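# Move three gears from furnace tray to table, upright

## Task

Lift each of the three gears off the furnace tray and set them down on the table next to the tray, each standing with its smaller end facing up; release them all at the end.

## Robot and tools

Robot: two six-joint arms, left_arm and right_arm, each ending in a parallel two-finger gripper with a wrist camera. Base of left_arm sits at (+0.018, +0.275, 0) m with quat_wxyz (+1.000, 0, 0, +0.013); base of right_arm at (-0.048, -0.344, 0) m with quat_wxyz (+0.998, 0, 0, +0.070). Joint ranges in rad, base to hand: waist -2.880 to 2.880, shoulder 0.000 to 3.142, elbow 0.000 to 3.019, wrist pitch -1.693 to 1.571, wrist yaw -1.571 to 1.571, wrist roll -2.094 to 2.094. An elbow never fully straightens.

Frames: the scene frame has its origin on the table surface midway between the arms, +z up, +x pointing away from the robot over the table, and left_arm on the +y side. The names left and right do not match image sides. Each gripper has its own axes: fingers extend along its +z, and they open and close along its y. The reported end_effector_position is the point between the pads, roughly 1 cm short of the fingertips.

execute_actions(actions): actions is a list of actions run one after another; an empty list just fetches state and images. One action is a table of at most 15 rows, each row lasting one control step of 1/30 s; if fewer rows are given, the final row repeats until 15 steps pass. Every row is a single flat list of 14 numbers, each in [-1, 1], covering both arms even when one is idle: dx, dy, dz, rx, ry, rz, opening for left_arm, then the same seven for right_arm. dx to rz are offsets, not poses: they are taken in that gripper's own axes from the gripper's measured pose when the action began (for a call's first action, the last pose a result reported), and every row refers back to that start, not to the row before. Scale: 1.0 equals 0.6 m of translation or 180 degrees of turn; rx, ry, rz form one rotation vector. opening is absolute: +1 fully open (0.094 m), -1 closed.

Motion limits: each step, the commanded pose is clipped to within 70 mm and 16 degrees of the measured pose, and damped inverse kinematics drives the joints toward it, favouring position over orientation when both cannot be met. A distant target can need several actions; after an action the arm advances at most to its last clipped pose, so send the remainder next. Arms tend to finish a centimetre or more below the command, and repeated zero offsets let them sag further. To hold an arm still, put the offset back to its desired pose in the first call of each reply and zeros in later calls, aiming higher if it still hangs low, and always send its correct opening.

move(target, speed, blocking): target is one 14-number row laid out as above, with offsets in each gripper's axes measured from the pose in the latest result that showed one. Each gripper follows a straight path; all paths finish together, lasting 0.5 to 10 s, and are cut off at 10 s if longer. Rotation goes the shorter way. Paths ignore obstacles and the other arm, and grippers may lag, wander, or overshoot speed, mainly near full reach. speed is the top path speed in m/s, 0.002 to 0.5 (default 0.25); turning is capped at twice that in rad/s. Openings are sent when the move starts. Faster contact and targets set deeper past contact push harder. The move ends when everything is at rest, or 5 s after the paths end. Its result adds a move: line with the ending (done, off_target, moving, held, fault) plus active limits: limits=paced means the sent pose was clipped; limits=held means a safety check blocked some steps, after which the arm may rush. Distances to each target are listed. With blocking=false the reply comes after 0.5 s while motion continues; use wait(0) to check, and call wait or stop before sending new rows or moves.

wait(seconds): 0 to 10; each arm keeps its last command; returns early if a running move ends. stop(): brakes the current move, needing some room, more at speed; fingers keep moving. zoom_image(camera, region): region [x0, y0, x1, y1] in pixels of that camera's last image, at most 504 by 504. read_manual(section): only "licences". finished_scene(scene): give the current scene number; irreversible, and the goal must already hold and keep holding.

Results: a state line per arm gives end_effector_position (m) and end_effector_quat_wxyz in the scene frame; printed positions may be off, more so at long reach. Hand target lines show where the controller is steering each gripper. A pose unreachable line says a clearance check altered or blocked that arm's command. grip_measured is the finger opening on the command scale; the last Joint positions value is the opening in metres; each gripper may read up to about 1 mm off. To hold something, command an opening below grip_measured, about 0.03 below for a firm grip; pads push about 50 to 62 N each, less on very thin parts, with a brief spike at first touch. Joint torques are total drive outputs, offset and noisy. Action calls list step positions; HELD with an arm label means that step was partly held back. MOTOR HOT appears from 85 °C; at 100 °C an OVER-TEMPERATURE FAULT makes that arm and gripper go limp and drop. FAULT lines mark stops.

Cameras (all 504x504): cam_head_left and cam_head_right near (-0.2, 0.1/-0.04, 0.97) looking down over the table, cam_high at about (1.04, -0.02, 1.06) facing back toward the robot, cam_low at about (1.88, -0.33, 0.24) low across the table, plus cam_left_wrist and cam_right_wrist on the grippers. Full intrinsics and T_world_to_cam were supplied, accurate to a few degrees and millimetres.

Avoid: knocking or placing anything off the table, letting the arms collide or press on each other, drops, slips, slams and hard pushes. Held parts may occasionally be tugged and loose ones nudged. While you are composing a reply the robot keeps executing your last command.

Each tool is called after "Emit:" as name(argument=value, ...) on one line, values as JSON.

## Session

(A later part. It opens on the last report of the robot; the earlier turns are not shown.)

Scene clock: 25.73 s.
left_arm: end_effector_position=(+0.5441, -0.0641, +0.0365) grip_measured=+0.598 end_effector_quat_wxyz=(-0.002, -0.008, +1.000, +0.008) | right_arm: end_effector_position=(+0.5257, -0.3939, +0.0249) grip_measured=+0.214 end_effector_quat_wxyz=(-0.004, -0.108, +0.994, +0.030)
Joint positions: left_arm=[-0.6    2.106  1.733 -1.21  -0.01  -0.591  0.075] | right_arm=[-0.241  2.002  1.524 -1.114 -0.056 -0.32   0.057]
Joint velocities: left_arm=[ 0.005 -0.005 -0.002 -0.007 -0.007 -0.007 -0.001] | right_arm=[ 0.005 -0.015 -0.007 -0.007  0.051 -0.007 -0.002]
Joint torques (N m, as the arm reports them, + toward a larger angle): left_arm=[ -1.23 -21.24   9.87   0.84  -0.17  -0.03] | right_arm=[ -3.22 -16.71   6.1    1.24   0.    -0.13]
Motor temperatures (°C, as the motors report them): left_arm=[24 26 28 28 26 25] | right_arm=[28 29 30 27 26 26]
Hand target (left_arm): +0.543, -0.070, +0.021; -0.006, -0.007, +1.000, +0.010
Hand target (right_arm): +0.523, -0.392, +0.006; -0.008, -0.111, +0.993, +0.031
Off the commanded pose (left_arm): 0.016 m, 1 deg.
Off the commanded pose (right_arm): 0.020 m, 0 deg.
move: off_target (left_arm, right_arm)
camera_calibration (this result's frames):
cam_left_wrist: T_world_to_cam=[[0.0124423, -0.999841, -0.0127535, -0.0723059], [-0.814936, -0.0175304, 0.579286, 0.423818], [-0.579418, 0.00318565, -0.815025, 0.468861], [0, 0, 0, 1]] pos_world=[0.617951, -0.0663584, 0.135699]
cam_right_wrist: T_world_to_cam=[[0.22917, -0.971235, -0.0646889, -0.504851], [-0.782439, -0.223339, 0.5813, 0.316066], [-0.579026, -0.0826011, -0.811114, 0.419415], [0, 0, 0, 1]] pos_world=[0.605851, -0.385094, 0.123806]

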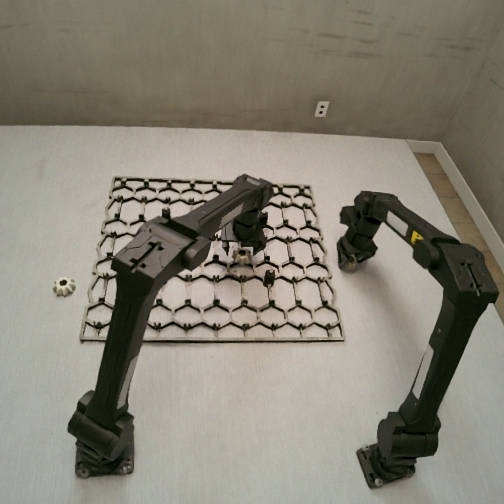

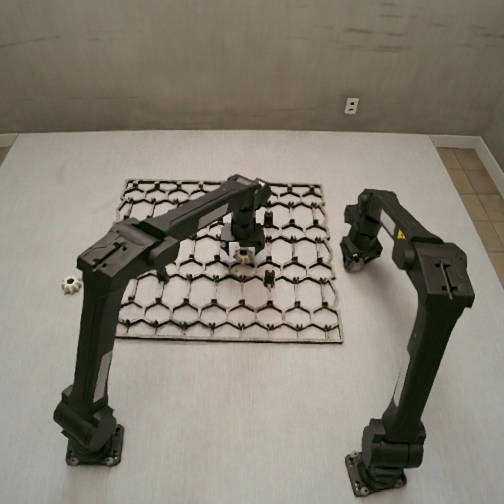

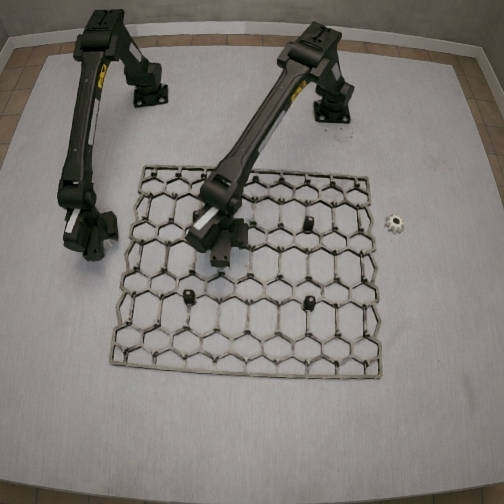

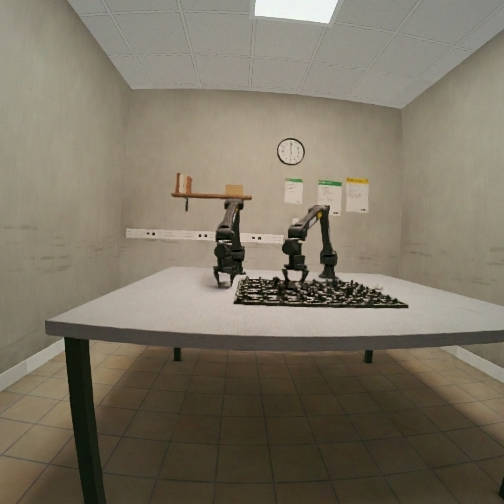

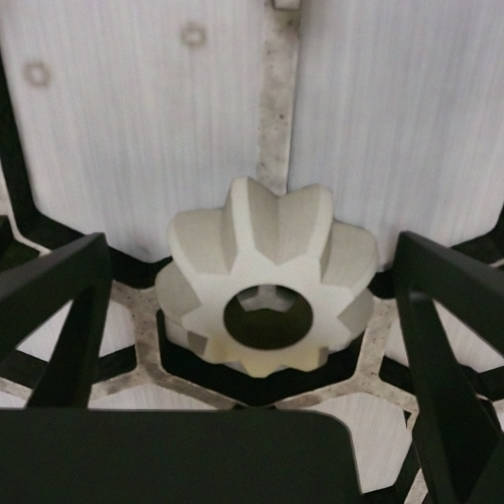

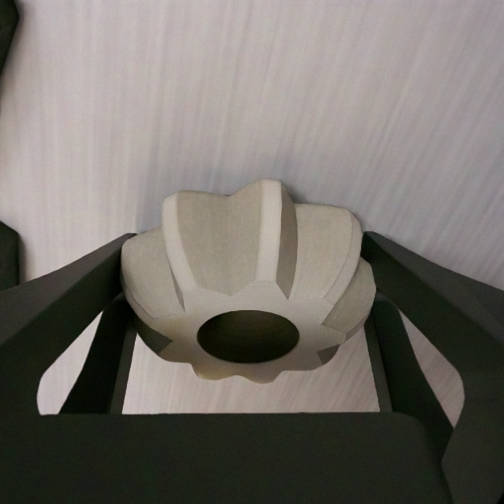

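Right is on the table: release. Left a bit lower.

Emit:
move(target=[0,-0.01,0.035,0,0,0,0.6, 0,0,0,0,0,0,0.7], speed=0.05)

Emit:
move(target=[0,0,0.0,0,0,0,-0.4, 0,0,-0.15,0,0,0,0.7], speed=0.1)

Emit:
move(target=[0,0,-0.14,0,0,0,0.1, 0,0,0,0,0,0,0.7], speed=0.1)

Scene clock: 26.60 s.
left_arm: end_effector_position=(+0.5463, -0.0656, +0.0334) grip_measured=+0.598 end_effector_quat_wxyz=(+0.005, -0.008, +1.000, +0.003) | right_arm: end_effector_position=(+0.5258, -0.3937, +0.0264) grip_measured=+0.698 end_effector_quat_wxyz=(-0.003, -0.109, +0.994, +0.030)
Joint positions: left_arm=[-0.6    2.106  1.725 -1.185 -0.01  -0.591  0.075] | right_arm=[-0.241  1.999  1.524 -1.114 -0.057 -0.32   0.08 ]
Joint velocities: left_arm=[-0.015 -0.015  0.017 -0.007 -0.051  0.022 -0.   ] | right_arm=[-0.005 -0.005  0.002  0.002 -0.007 -0.007 -0.001]
Joint torques (N m, as the arm reports them, + toward a larger angle): left_arm=[ -1.52 -20.74   9.53   0.78  -0.16  -0.02] | right_arm=[ -3.22 -18.36   7.89   0.01  -0.01  -0.11]
Motor temperatures (°C, as the motors report them): left_arm=[24 26 28 28 26 25] | right_arm=[28 29 30 27 26 26]
Hand target (left_arm): +0.544, -0.069, +0.016; -0.002, -0.008, +1.000, +0.008
Hand target (right_arm): +0.526, -0.394, +0.025; -0.004, -0.109, +0.994, +0.030
Off the commanded pose (left_arm): 0.019 m, 1 deg.
Off the commanded pose (right_arm): 0.002 m, 0 deg.
move: off_target (left_arm)
camera_calibration (this result's frames):
cam_left_wrist: T_world_to_cam=[[0.012554, -0.999914, -0.00387184, -0.0742075], [-0.822651, -0.0125295, 0.568408, 0.432364], [-0.568408, -0.00395065, -0.822738, 0.461401], [0, 0, 0, 1]] pos_world=[0.61888, -0.066961, 0.133565]
cam_right_wrist: T_world_to_cam=[[0.229278, -0.971179, -0.0651443, -0.504622], [-0.783613, -0.223869, 0.579512, 0.315783], [-0.577393, -0.0818215, -0.812356, 0.420189], [0, 0, 0, 1]] pos_world=[0.605765, -0.385004, 0.12547]

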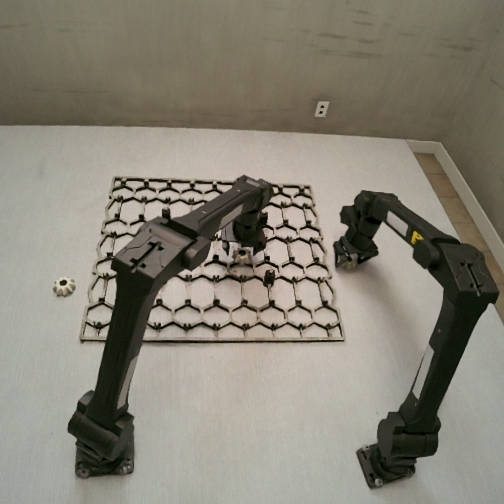

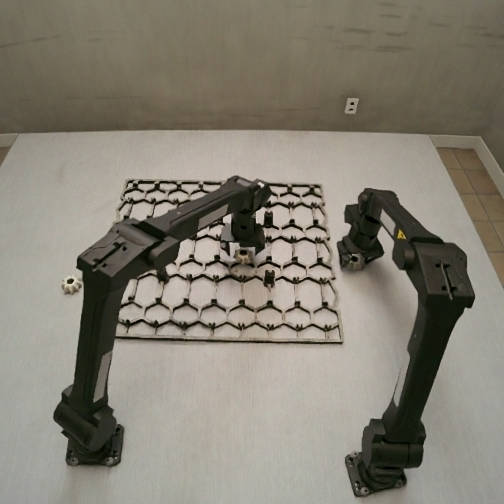

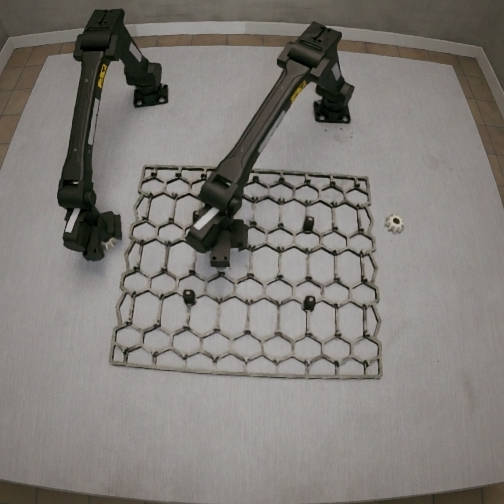

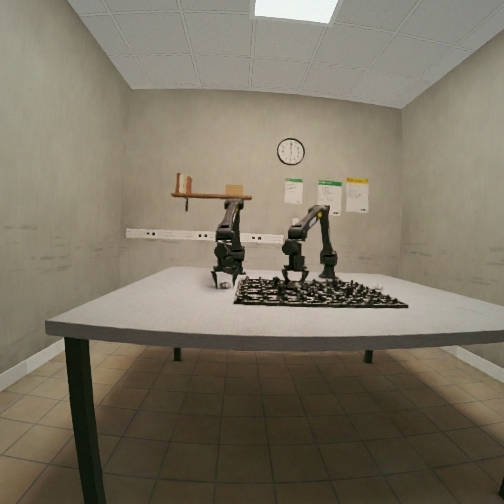

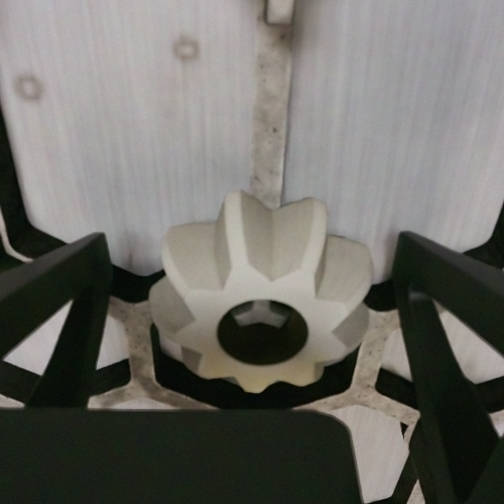

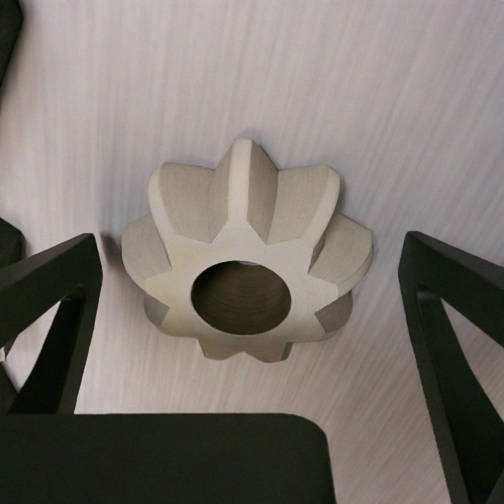

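Scene clock: 27.93 s.
left_arm: end_effector_position=(+0.5462, -0.0666, +0.0339) grip_measured=+0.086 end_effector_quat_wxyz=(+0.004, -0.008, +1.000, +0.001) | right_arm: end_effector_position=(+0.5077, -0.3919, +0.0821) grip_measured=+0.699 end_effector_quat_wxyz=(-0.039, -0.108, +0.993, +0.038)
Joint positions: left_arm=[-0.601  2.105  1.725 -1.183 -0.006 -0.591  0.051] | right_arm=[-0.241  1.941  1.587 -1.31  -0.057 -0.32   0.08 ]
Joint velocities: left_arm=[-0.005  0.005 -0.017  0.022  0.022  0.022 -0.001] | right_arm=[-0.015 -0.005  0.007 -0.007 -0.022  0.022 -0.   ]
Joint torques (N m, as the arm reports them, + toward a larger angle): left_arm=[ -0.44 -23.05   9.52   0.25  -0.29   0.02] | right_arm=[ -3.93 -20.44  12.73  -0.48   0.01  -0.18]
Motor temperatures (°C, as the motors report them): left_arm=[24 26 28 28 26 25] | right_arm=[28 29 30 27 26 26]
Hand target (left_arm): +0.546, -0.066, +0.034; +0.004, -0.008, +1.000, +0.003
Hand target (right_arm): +0.525, -0.399, +0.117; -0.003, -0.108, +0.994, +0.029
Off the commanded pose (left_arm): 0.001 m, 0 deg.
Off the commanded pose (right_arm): 0.040 m, 4 deg.
move: off_target (right_arm)
camera_calibration (this result's frames):
cam_left_wrist: T_world_to_cam=[[0.01215, -0.999926, 0.000889365, -0.0751962], [-0.82245, -0.0094876, 0.568759, 0.432051], [-0.568708, -0.00764185, -0.822504, 0.461602], [0, 0, 0, 1]] pos_world=[0.61877, -0.067564, 0.134003]
cam_right_wrist: T_world_to_cam=[[0.223966, -0.97051, -0.089163, -0.490135], [-0.738855, -0.228741, 0.633854, 0.240678], [-0.635556, -0.0760834, -0.768296, 0.483355], [0, 0, 0, 1]] pos_world=[0.594799, -0.383853, 0.175103]

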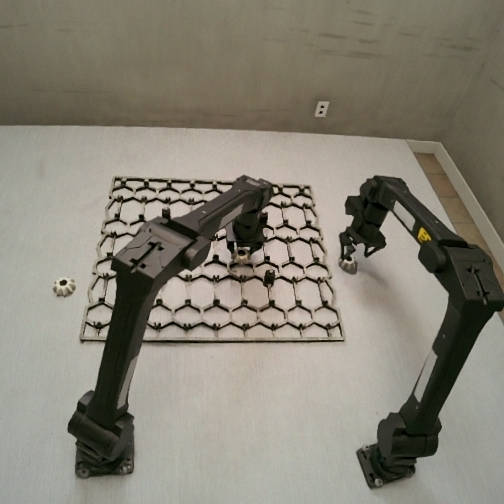

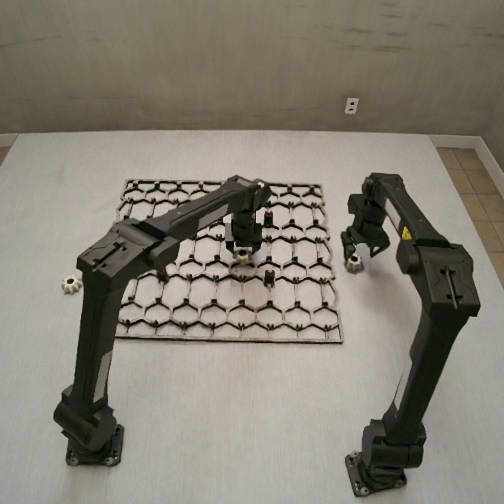

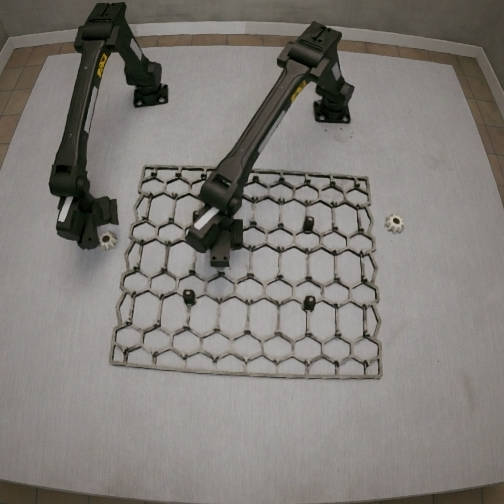

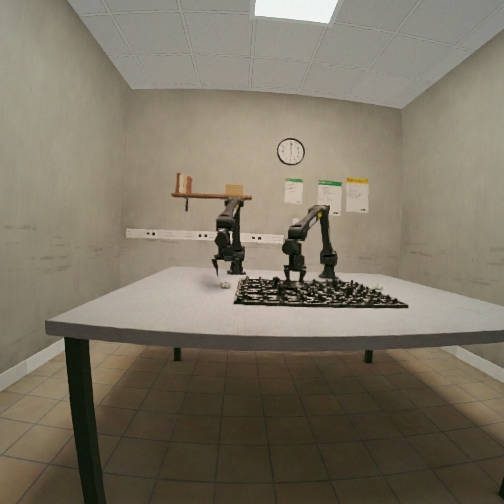

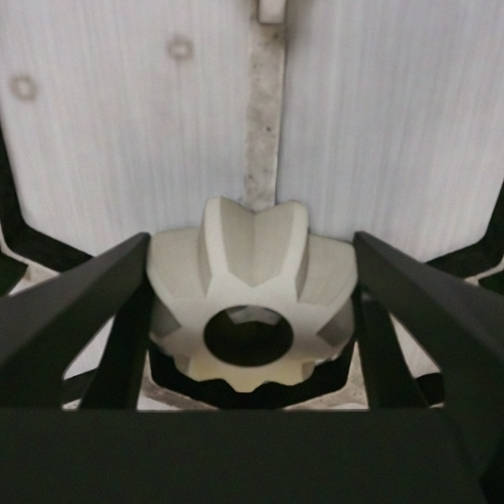

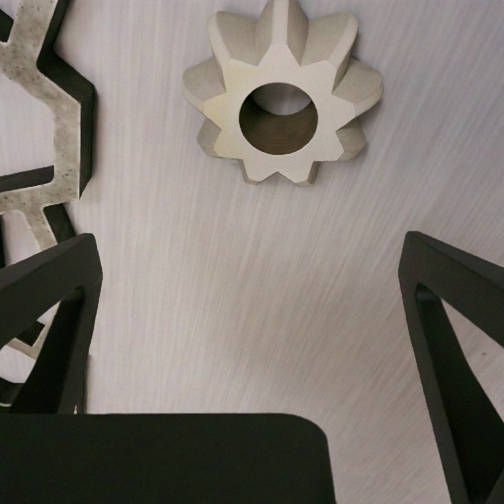

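Scene clock: 29.33 s.
left_arm: end_effector_position=(+0.5281, -0.0606, +0.0775) grip_measured=+0.108 end_effector_quat_wxyz=(-0.027, -0.004, +0.999, +0.019) | right_arm: end_effector_position=(+0.5077, -0.3919, +0.0821) grip_measured=+0.699 end_effector_quat_wxyz=(-0.039, -0.108, +0.993, +0.038)
Joint positions: left_arm=[-0.608  2.065  1.776 -1.349 -0.002 -0.591  0.052] | right_arm=[-0.241  1.941  1.587 -1.31  -0.057 -0.32   0.08 ]
Joint velocities: left_arm=[ 0.005  0.005  0.007  0.007 -0.007  0.051 -0.001] | right_arm=[-0.015 -0.005 -0.027 -0.002 -0.022 -0.051 -0.   ]
Joint torques (N m, as the arm reports them, + toward a larger angle): left_arm=[  0.25 -26.55  14.37  -0.66  -0.27   0.  ] | right_arm=[ -3.41 -18.15   8.3   -0.19  -0.03  -0.06]
Motor temperatures (°C, as the motors report them): left_arm=[24 26 29 28 26 25] | right_arm=[28 29 30 27 26 26]
Hand target (left_arm): +0.543, -0.066, +0.118; +0.005, -0.008, +1.000, +0.001
Hand target (right_arm): +0.508, -0.392, +0.082; -0.039, -0.108, +0.993, +0.038
Off the commanded pose (left_arm): 0.044 m, 4 deg.
Off the commanded pose (right_arm): 0.000 m, 0 deg.
move: off_target (left_arm)
camera_calibration (this result's frames):
cam_left_wrist: T_world_to_cam=[[0.00427148, -0.999324, -0.0365137, -0.0619484], [-0.7849, -0.0259751, 0.619077, 0.367659], [-0.619607, 0.0260153, -0.784481, 0.513209], [0, 0, 0, 1]] pos_world=[0.606828, -0.0657079, 0.172732]
cam_right_wrist: T_world_to_cam=[[0.223966, -0.97051, -0.089163, -0.490135], [-0.738855, -0.228741, 0.633854, 0.240678], [-0.635556, -0.0760834, -0.768296, 0.483355], [0, 0, 0, 1]] pos_world=[0.594799, -0.383853, 0.175103]

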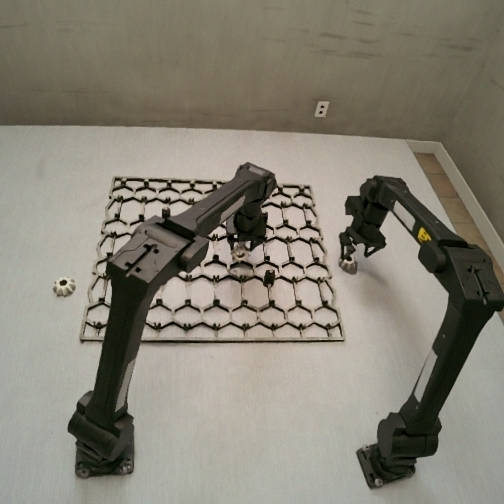

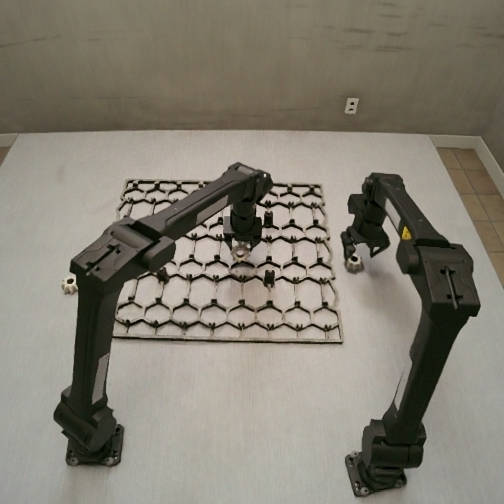

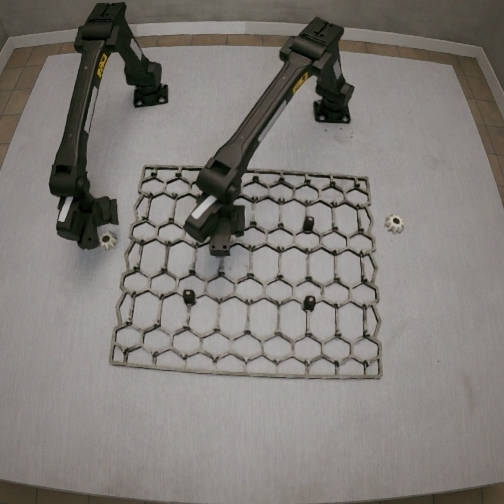

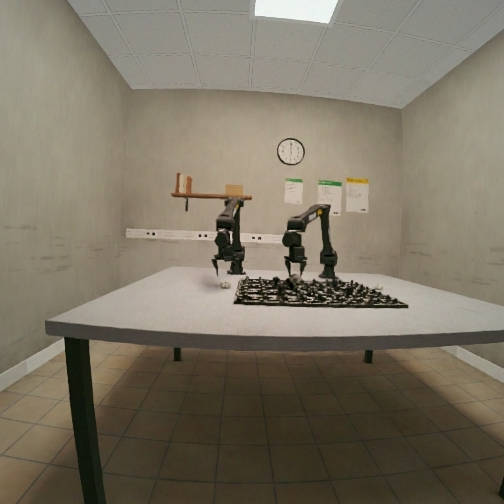

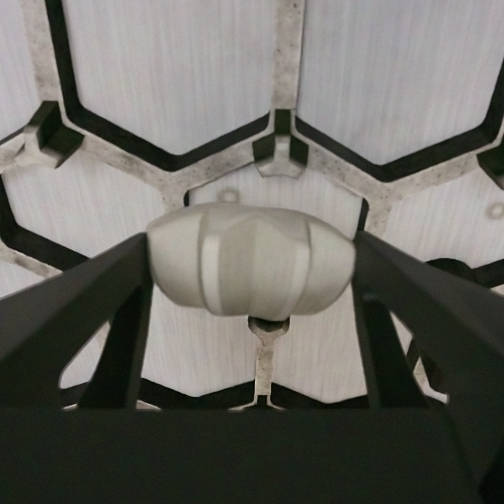

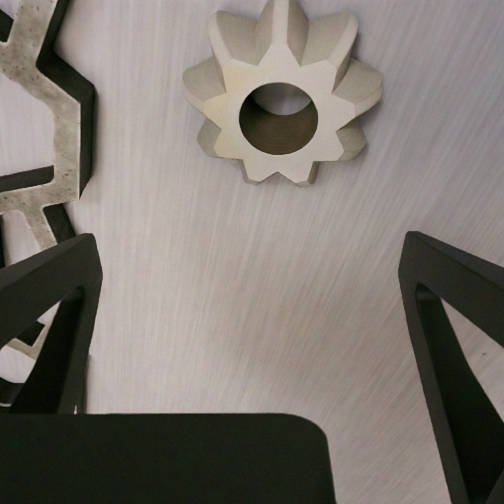

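Emit:
move(target=[0.50,0.13,-0.06,0,0.08,0,0.0, 0,0,0,0,0,0,0.7], speed=0.15)

Scene clock: 32.13 s.
left_arm: end_effector_position=(+0.2332, +0.0213, +0.1197) grip_measured=+0.079 end_effector_quat_wxyz=(-0.157, -0.007, +0.987, +0.030) | right_arm: end_effector_position=(+0.5077, -0.3919, +0.0821) grip_measured=+0.699 end_effector_quat_wxyz=(-0.039, -0.108, +0.993, +0.038)
Joint positions: left_arm=[-0.801  1.465  1.032 -1.406  0.177 -0.766  0.051] | right_arm=[-0.241  1.941  1.587 -1.31  -0.057 -0.32   0.08 ]
Joint velocities: left_arm=[ 0.005  0.005  0.002  0.012  0.051  0.022 -0.001] | right_arm=[-0.005 -0.005  0.002 -0.007 -0.037  0.051  0.001]
Joint torques (N m, as the arm reports them, + toward a larger angle): left_arm=[ -0.5  -13.21   9.92  -1.09   0.14  -0.03] | right_arm=[ -3.08 -17.94   8.34  -0.3   -0.01  -0.09]
Motor temperatures (°C, as the motors report them): left_arm=[24 26 29 28 26 25] | right_arm=[28 29 30 27 26 26]
Hand target (left_arm): +0.231, +0.018, +0.131; -0.152, -0.008, +0.988, +0.023
Hand target (right_arm): +0.508, -0.392, +0.082; -0.039, -0.108, +0.993, +0.038
Off the commanded pose (left_arm): 0.016 m, 1 deg.
Off the commanded pose (right_arm): 0.000 m, 0 deg.
move: off_target (left_arm)
camera_calibration (this result's frames):
cam_left_wrist: T_world_to_cam=[[0.00173117, -0.998325, -0.0578318, 0.0258888], [-0.59907, -0.0473411, 0.799296, 0.0478041], [-0.800695, 0.0332616, -0.598149, 0.38123], [0, 0, 0, 1]] pos_world=[0.333842, 0.0154282, 0.19132]
cam_right_wrist: T_world_to_cam=[[0.223966, -0.97051, -0.089163, -0.490135], [-0.738855, -0.228741, 0.633854, 0.240678], [-0.635556, -0.0760834, -0.768296, 0.483355], [0, 0, 0, 1]] pos_world=[0.594799, -0.383853, 0.175103]

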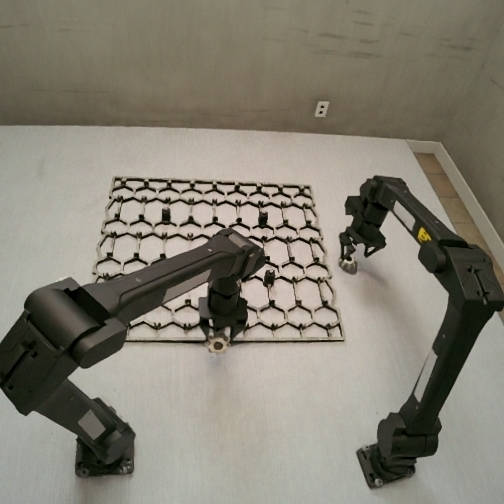

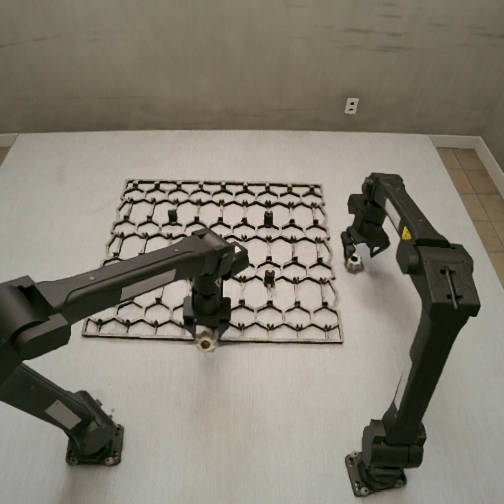

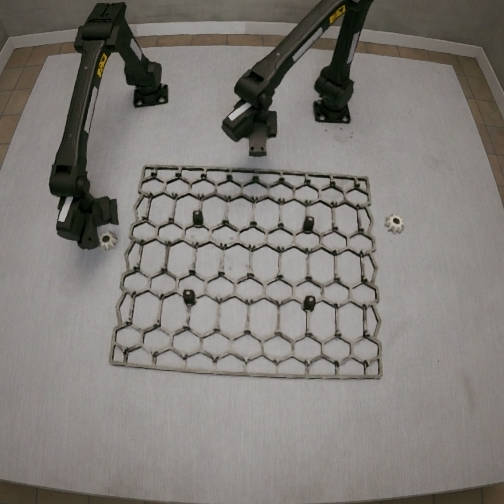

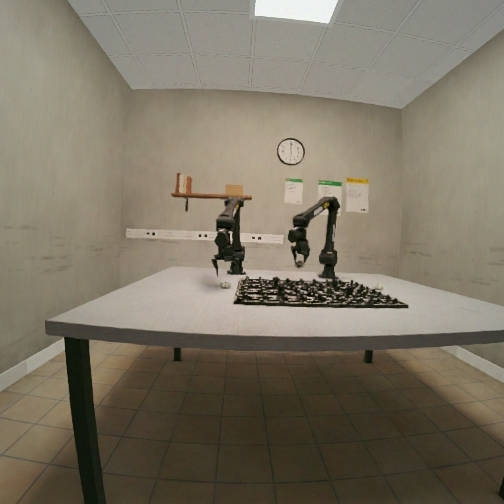

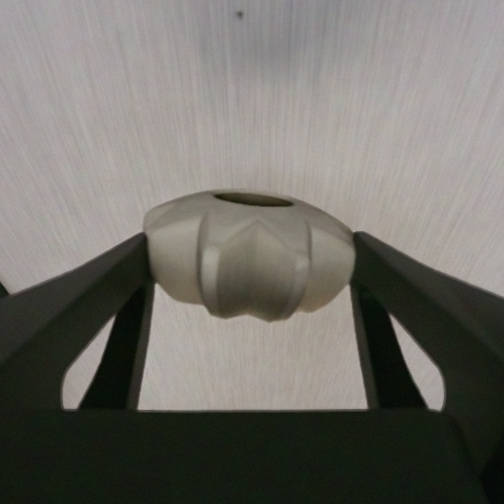

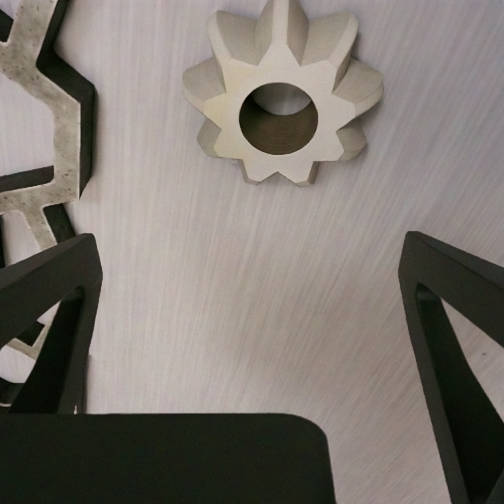

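Emit:
zoom_image(camera="cam_head_left", region=[170, 290, 270, 370])

Emit:
zoom_image(camera="cam_low", region=[270, 230, 340, 280])

Region (170, 290, 270, 370) of cam_head_left's 504x504 image, scaled by 5.040, with more detail than that image has; it fills the top 403 rows of this view, and the rest is white.

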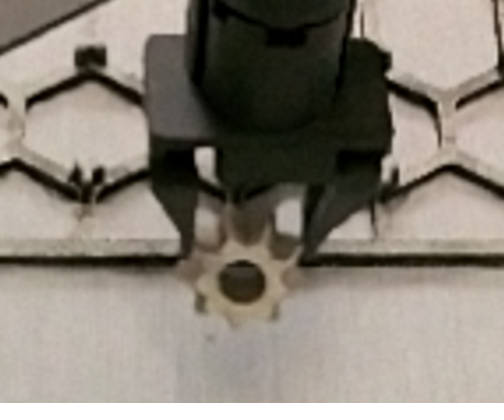

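Region (270, 230, 340, 280) of cam_low's 504x504 image, scaled by 7.200, with more detail than that image has; it fills the top 360 rows of this view, and the rest is white.

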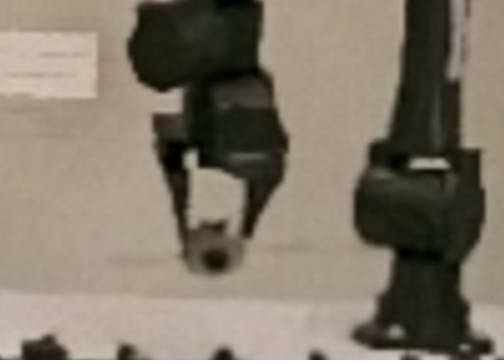

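Emit:
move(target=[-0.04,0,0.13,0,0.06,0,0.0, 0,0,0,0,0,0,0.7], speed=0.06)

Scene clock: 34.40 s.
left_arm: end_effector_position=(+0.2291, +0.0255, +0.0403) grip_measured=+0.079 end_effector_quat_wxyz=(-0.245, -0.008, +0.969, +0.036) | right_arm: end_effector_position=(+0.5077, -0.3919, +0.0821) grip_measured=+0.699 end_effector_quat_wxyz=(-0.039, -0.108, +0.993, +0.038)
Joint positions: left_arm=[-0.752  1.672  0.986 -1.312  0.27  -0.684  0.051] | right_arm=[-0.241  1.941  1.587 -1.31  -0.057 -0.32   0.08 ]
Joint velocities: left_arm=[ 0.005 -0.015  0.012  0.022 -0.051  0.037 -0.   ] | right_arm=[ 0.005 -0.015 -0.012 -0.002 -0.066  0.037  0.   ]
Joint torques (N m, as the arm reports them, + toward a larger angle): left_arm=[  0.58 -12.46   7.63  -0.53   0.3    0.11] | right_arm=[ -3.28 -17.98   8.14   0.12  -0.01  -0.12]
Motor temperatures (°C, as the motors report them): left_arm=[24 26 29 28 26 25] | right_arm=[28 29 30 27 26 26]
Hand target (left_arm): +0.234, +0.025, +0.038; -0.249, -0.010, +0.968, +0.030
Hand target (right_arm): +0.508, -0.392, +0.082; -0.039, -0.108, +0.993, +0.038
Off the commanded pose (left_arm): 0.004 m, 1 deg.
Off the commanded pose (right_arm): 0.000 m, 0 deg.
move: done
camera_calibration (this result's frames):
cam_left_wrist: T_world_to_cam=[[-0.00461924, -0.99755, -0.0698048, 0.0273997], [-0.444572, -0.0604791, 0.893699, 0.070071], [-0.895731, 0.0351615, -0.443203, 0.345784], [0, 0, 0, 1]] pos_world=[0.341007, 0.0194121, 0.0925427]
cam_right_wrist: T_world_to_cam=[[0.223966, -0.97051, -0.089163, -0.490135], [-0.738855, -0.228741, 0.633854, 0.240678], [-0.635556, -0.0760834, -0.768296, 0.483355], [0, 0, 0, 1]] pos_world=[0.594799, -0.383853, 0.175103]

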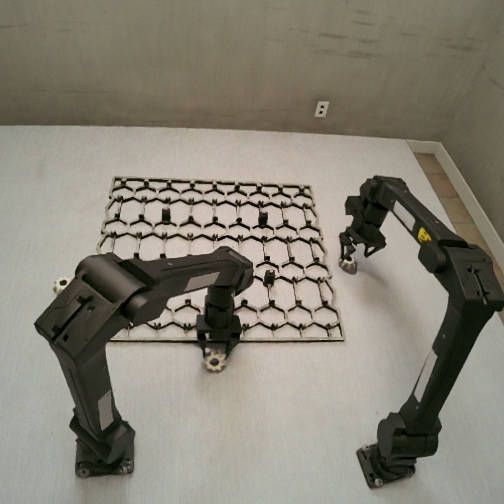

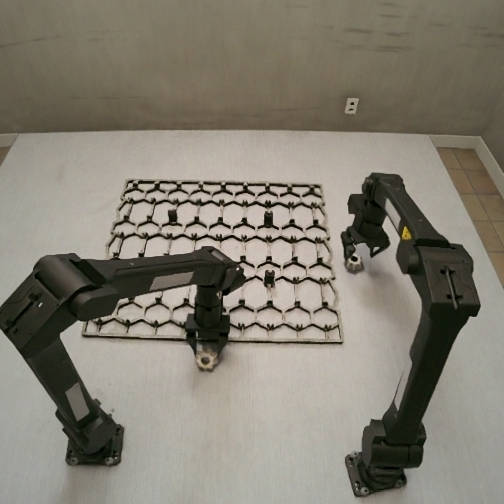

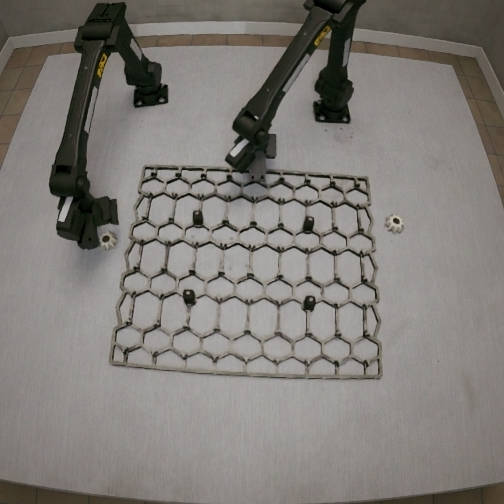

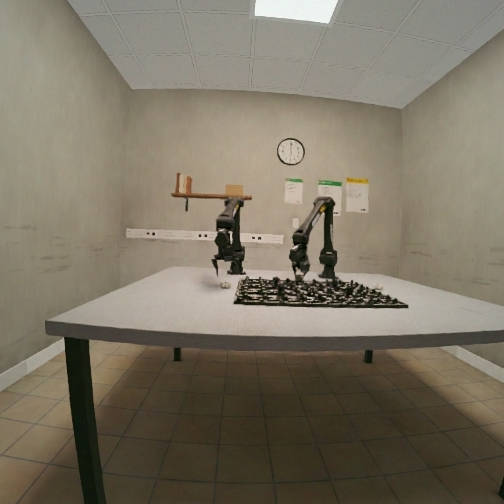

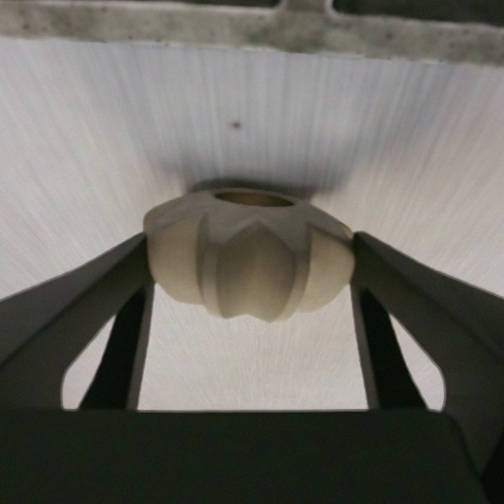

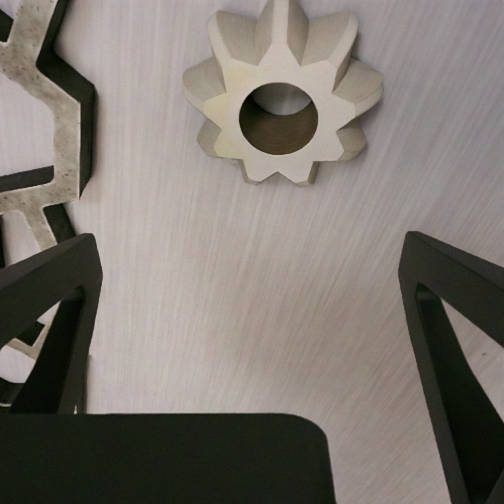

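Emit:
move(target=[0.03,0,0.0,0,0.11,0,0.0, 0,0,0,0,0,0,0.7], speed=0.06)

Scene clock: 37.60 s.
left_arm: end_effector_position=(+0.2052, +0.0285, +0.0447) grip_measured=+0.079 end_effector_quat_wxyz=(-0.400, -0.010, +0.916, +0.041) | right_arm: end_effector_position=(+0.5077, -0.3919, +0.0821) grip_measured=+0.699 end_effector_quat_wxyz=(-0.039, -0.108, +0.993, +0.038)
Joint positions: left_arm=[-0.714  1.818  1.051 -1.536  0.427 -0.544  0.051] | right_arm=[-0.241  1.941  1.587 -1.31  -0.057 -0.32   0.08 ]
Joint velocities: left_arm=[-0.005 -0.015  0.012  0.002 -0.051  0.007 -0.   ] | right_arm=[-0.005 -0.005 -0.017  0.007 -0.066 -0.037  0.001]
Joint torques (N m, as the arm reports them, + toward a larger angle): left_arm=[  0.88 -13.06   9.12  -2.86   0.36   0.1 ] | right_arm=[ -2.92 -17.95   8.38  -0.4    0.07  -0.1 ]
Motor temperatures (°C, as the motors report them): left_arm=[24 26 29 28 26 25] | right_arm=[28 29 30 27 26 26]
Hand target (left_arm): +0.214, +0.025, +0.049; -0.408, -0.014, +0.912, +0.036
Hand target (right_arm): +0.508, -0.392, +0.082; -0.039, -0.108, +0.993, +0.038
Off the commanded pose (left_arm): 0.010 m, 1 deg.
Off the commanded pose (right_arm): 0.000 m, 0 deg.
move: done
camera_calibration (this result's frames):
cam_left_wrist: T_world_to_cam=[[-0.0151277, -0.996862, -0.0776951, 0.0330767], [-0.133948, -0.0749832, 0.988148, -0.0118014], [-0.990873, 0.0253555, -0.132393, 0.332126], [0, 0, 0, 1]] pos_world=[0.328014, 0.0236668, 0.0582026]
cam_right_wrist: T_world_to_cam=[[0.223966, -0.97051, -0.089163, -0.490135], [-0.738855, -0.228741, 0.633854, 0.240678], [-0.635556, -0.0760834, -0.768296, 0.483355], [0, 0, 0, 1]] pos_world=[0.594799, -0.383853, 0.175103]

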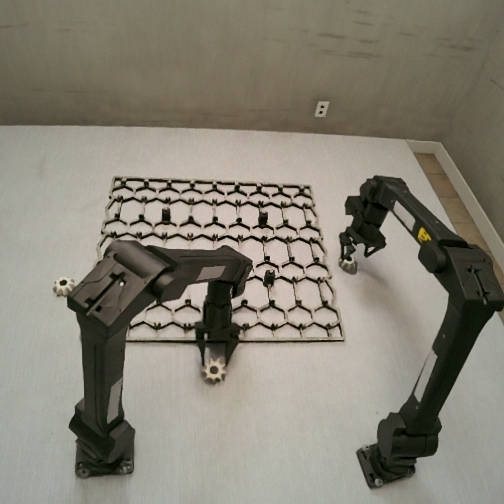

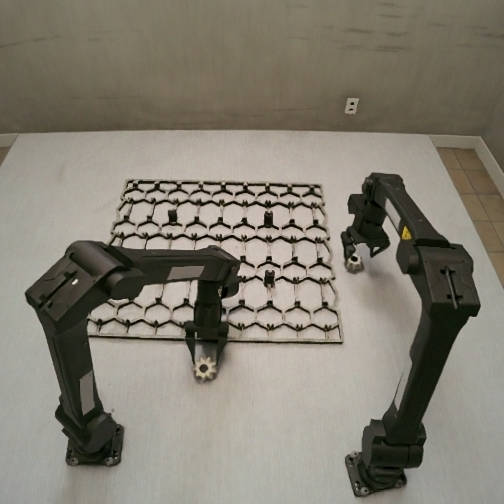

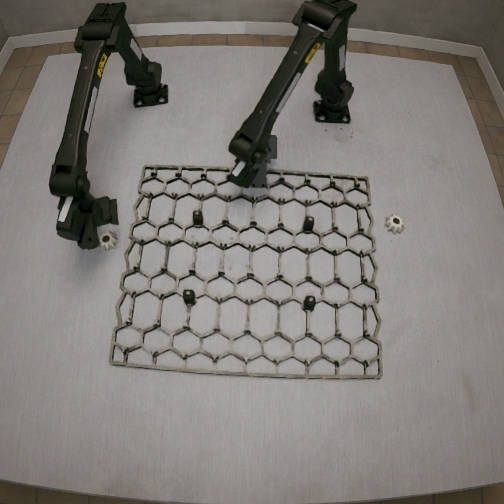

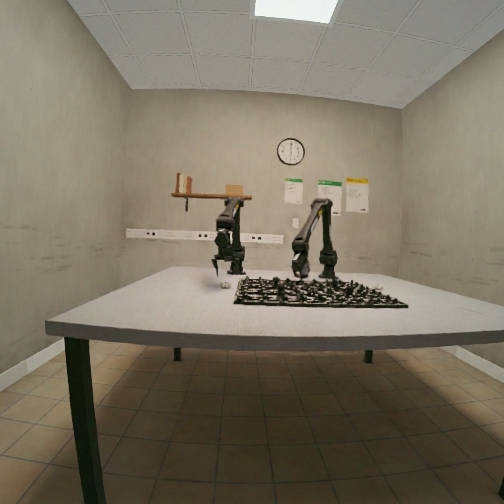

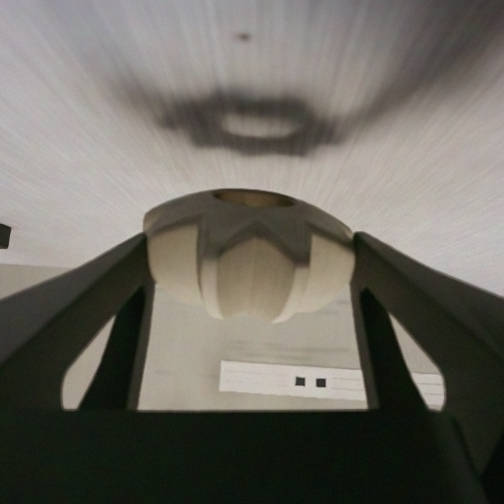

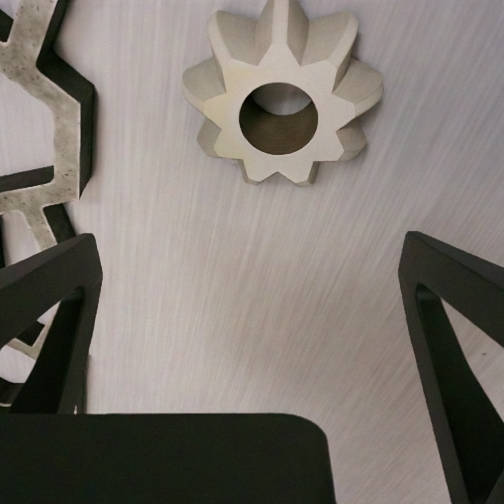

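Emit:
move(target=[0.0,0,0.07,0,0.01,0,0.04, 0,0,0,0,0,0,0.7], speed=0.04)

Scene clock: 40.13 s.
left_arm: end_effector_position=(+0.1987, +0.0295, +0.0268) grip_measured=+0.079 end_effector_quat_wxyz=(-0.391, -0.015, +0.920, +0.023) | right_arm: end_effector_position=(+0.5077, -0.3919, +0.0821) grip_measured=+0.699 end_effector_quat_wxyz=(-0.039, -0.108, +0.993, +0.038)
Joint positions: left_arm=[-0.714  1.818  1.002 -1.447  0.449 -0.556  0.051] | right_arm=[-0.241  1.941  1.587 -1.31  -0.057 -0.32   0.08 ]
Joint velocities: left_arm=[-0.005 -0.005 -0.007 -0.007 -0.037 -0.037 -0.   ] | right_arm=[-0.005 -0.015  0.022  0.012 -0.022  0.007  0.   ]
Joint torques (N m, as the arm reports them, + toward a larger angle): left_arm=[ -3.66 -12.31   2.64  -1.16   0.62  -0.01] | right_arm=[ -3.62 -18.29   8.38  -0.19   0.02  -0.05]
Motor temperatures (°C, as the motors report them): left_arm=[24 26 28 28 26 25] | right_arm=[28 29 30 27 26 26]
Hand target (left_arm): +0.176, +0.032, +0.017; -0.414, -0.011, +0.909, +0.041
Hand target (right_arm): +0.508, -0.392, +0.082; -0.039, -0.108, +0.993, +0.038
Off the commanded pose (left_arm): 0.027 m, 4 deg.
Off the commanded pose (right_arm): 0.000 m, 0 deg.
move: off_target (left_arm)
camera_calibration (this result's frames):
cam_left_wrist: T_world_to_cam=[[0.00845246, -0.998739, -0.0494847, 0.0271879], [-0.152669, -0.0501952, 0.987002, 0.00809472], [-0.988241, -0.000787821, -0.152901, 0.324156], [0, 0, 0, 1]] pos_world=[0.32135, 0.0278153, 0.0429195]
cam_right_wrist: T_world_to_cam=[[0.223966, -0.97051, -0.089163, -0.490135], [-0.738855, -0.228741, 0.633854, 0.240678], [-0.635556, -0.0760834, -0.768296, 0.483355], [0, 0, 0, 1]] pos_world=[0.594799, -0.383853, 0.175103]

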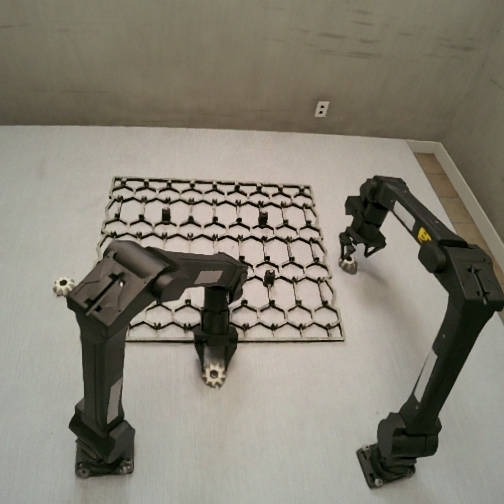

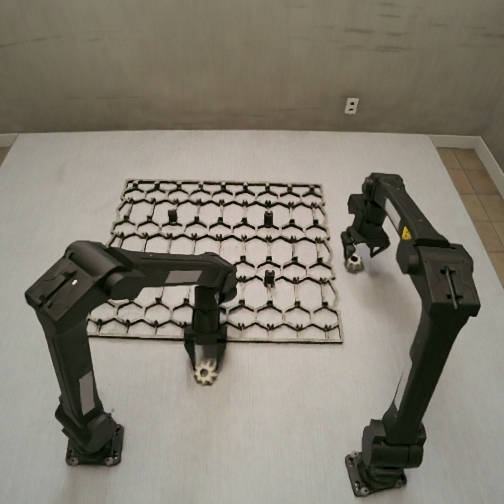

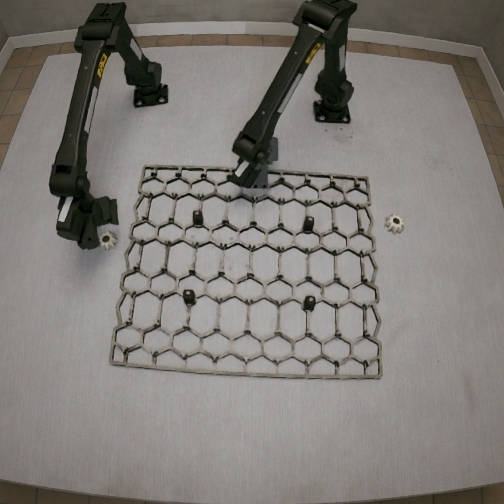

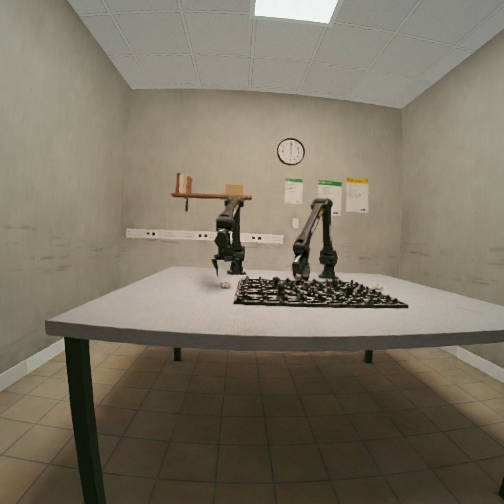

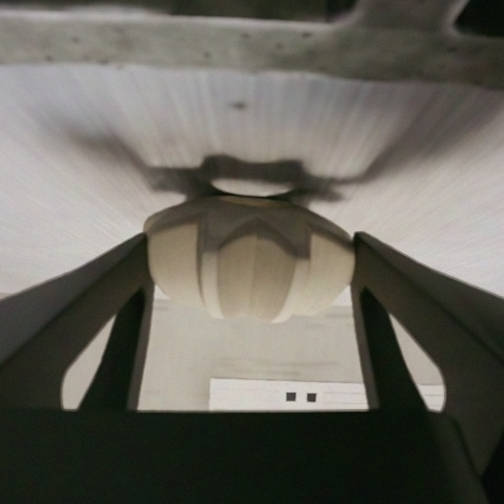

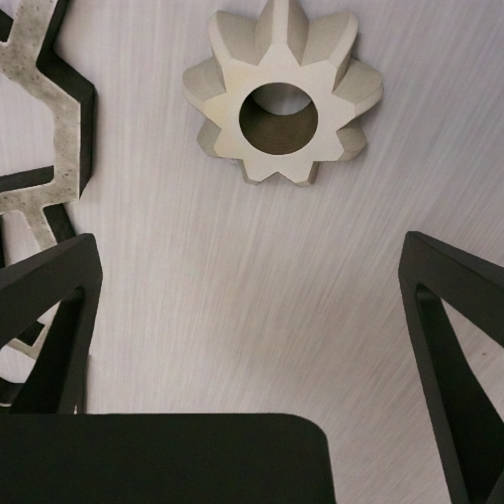

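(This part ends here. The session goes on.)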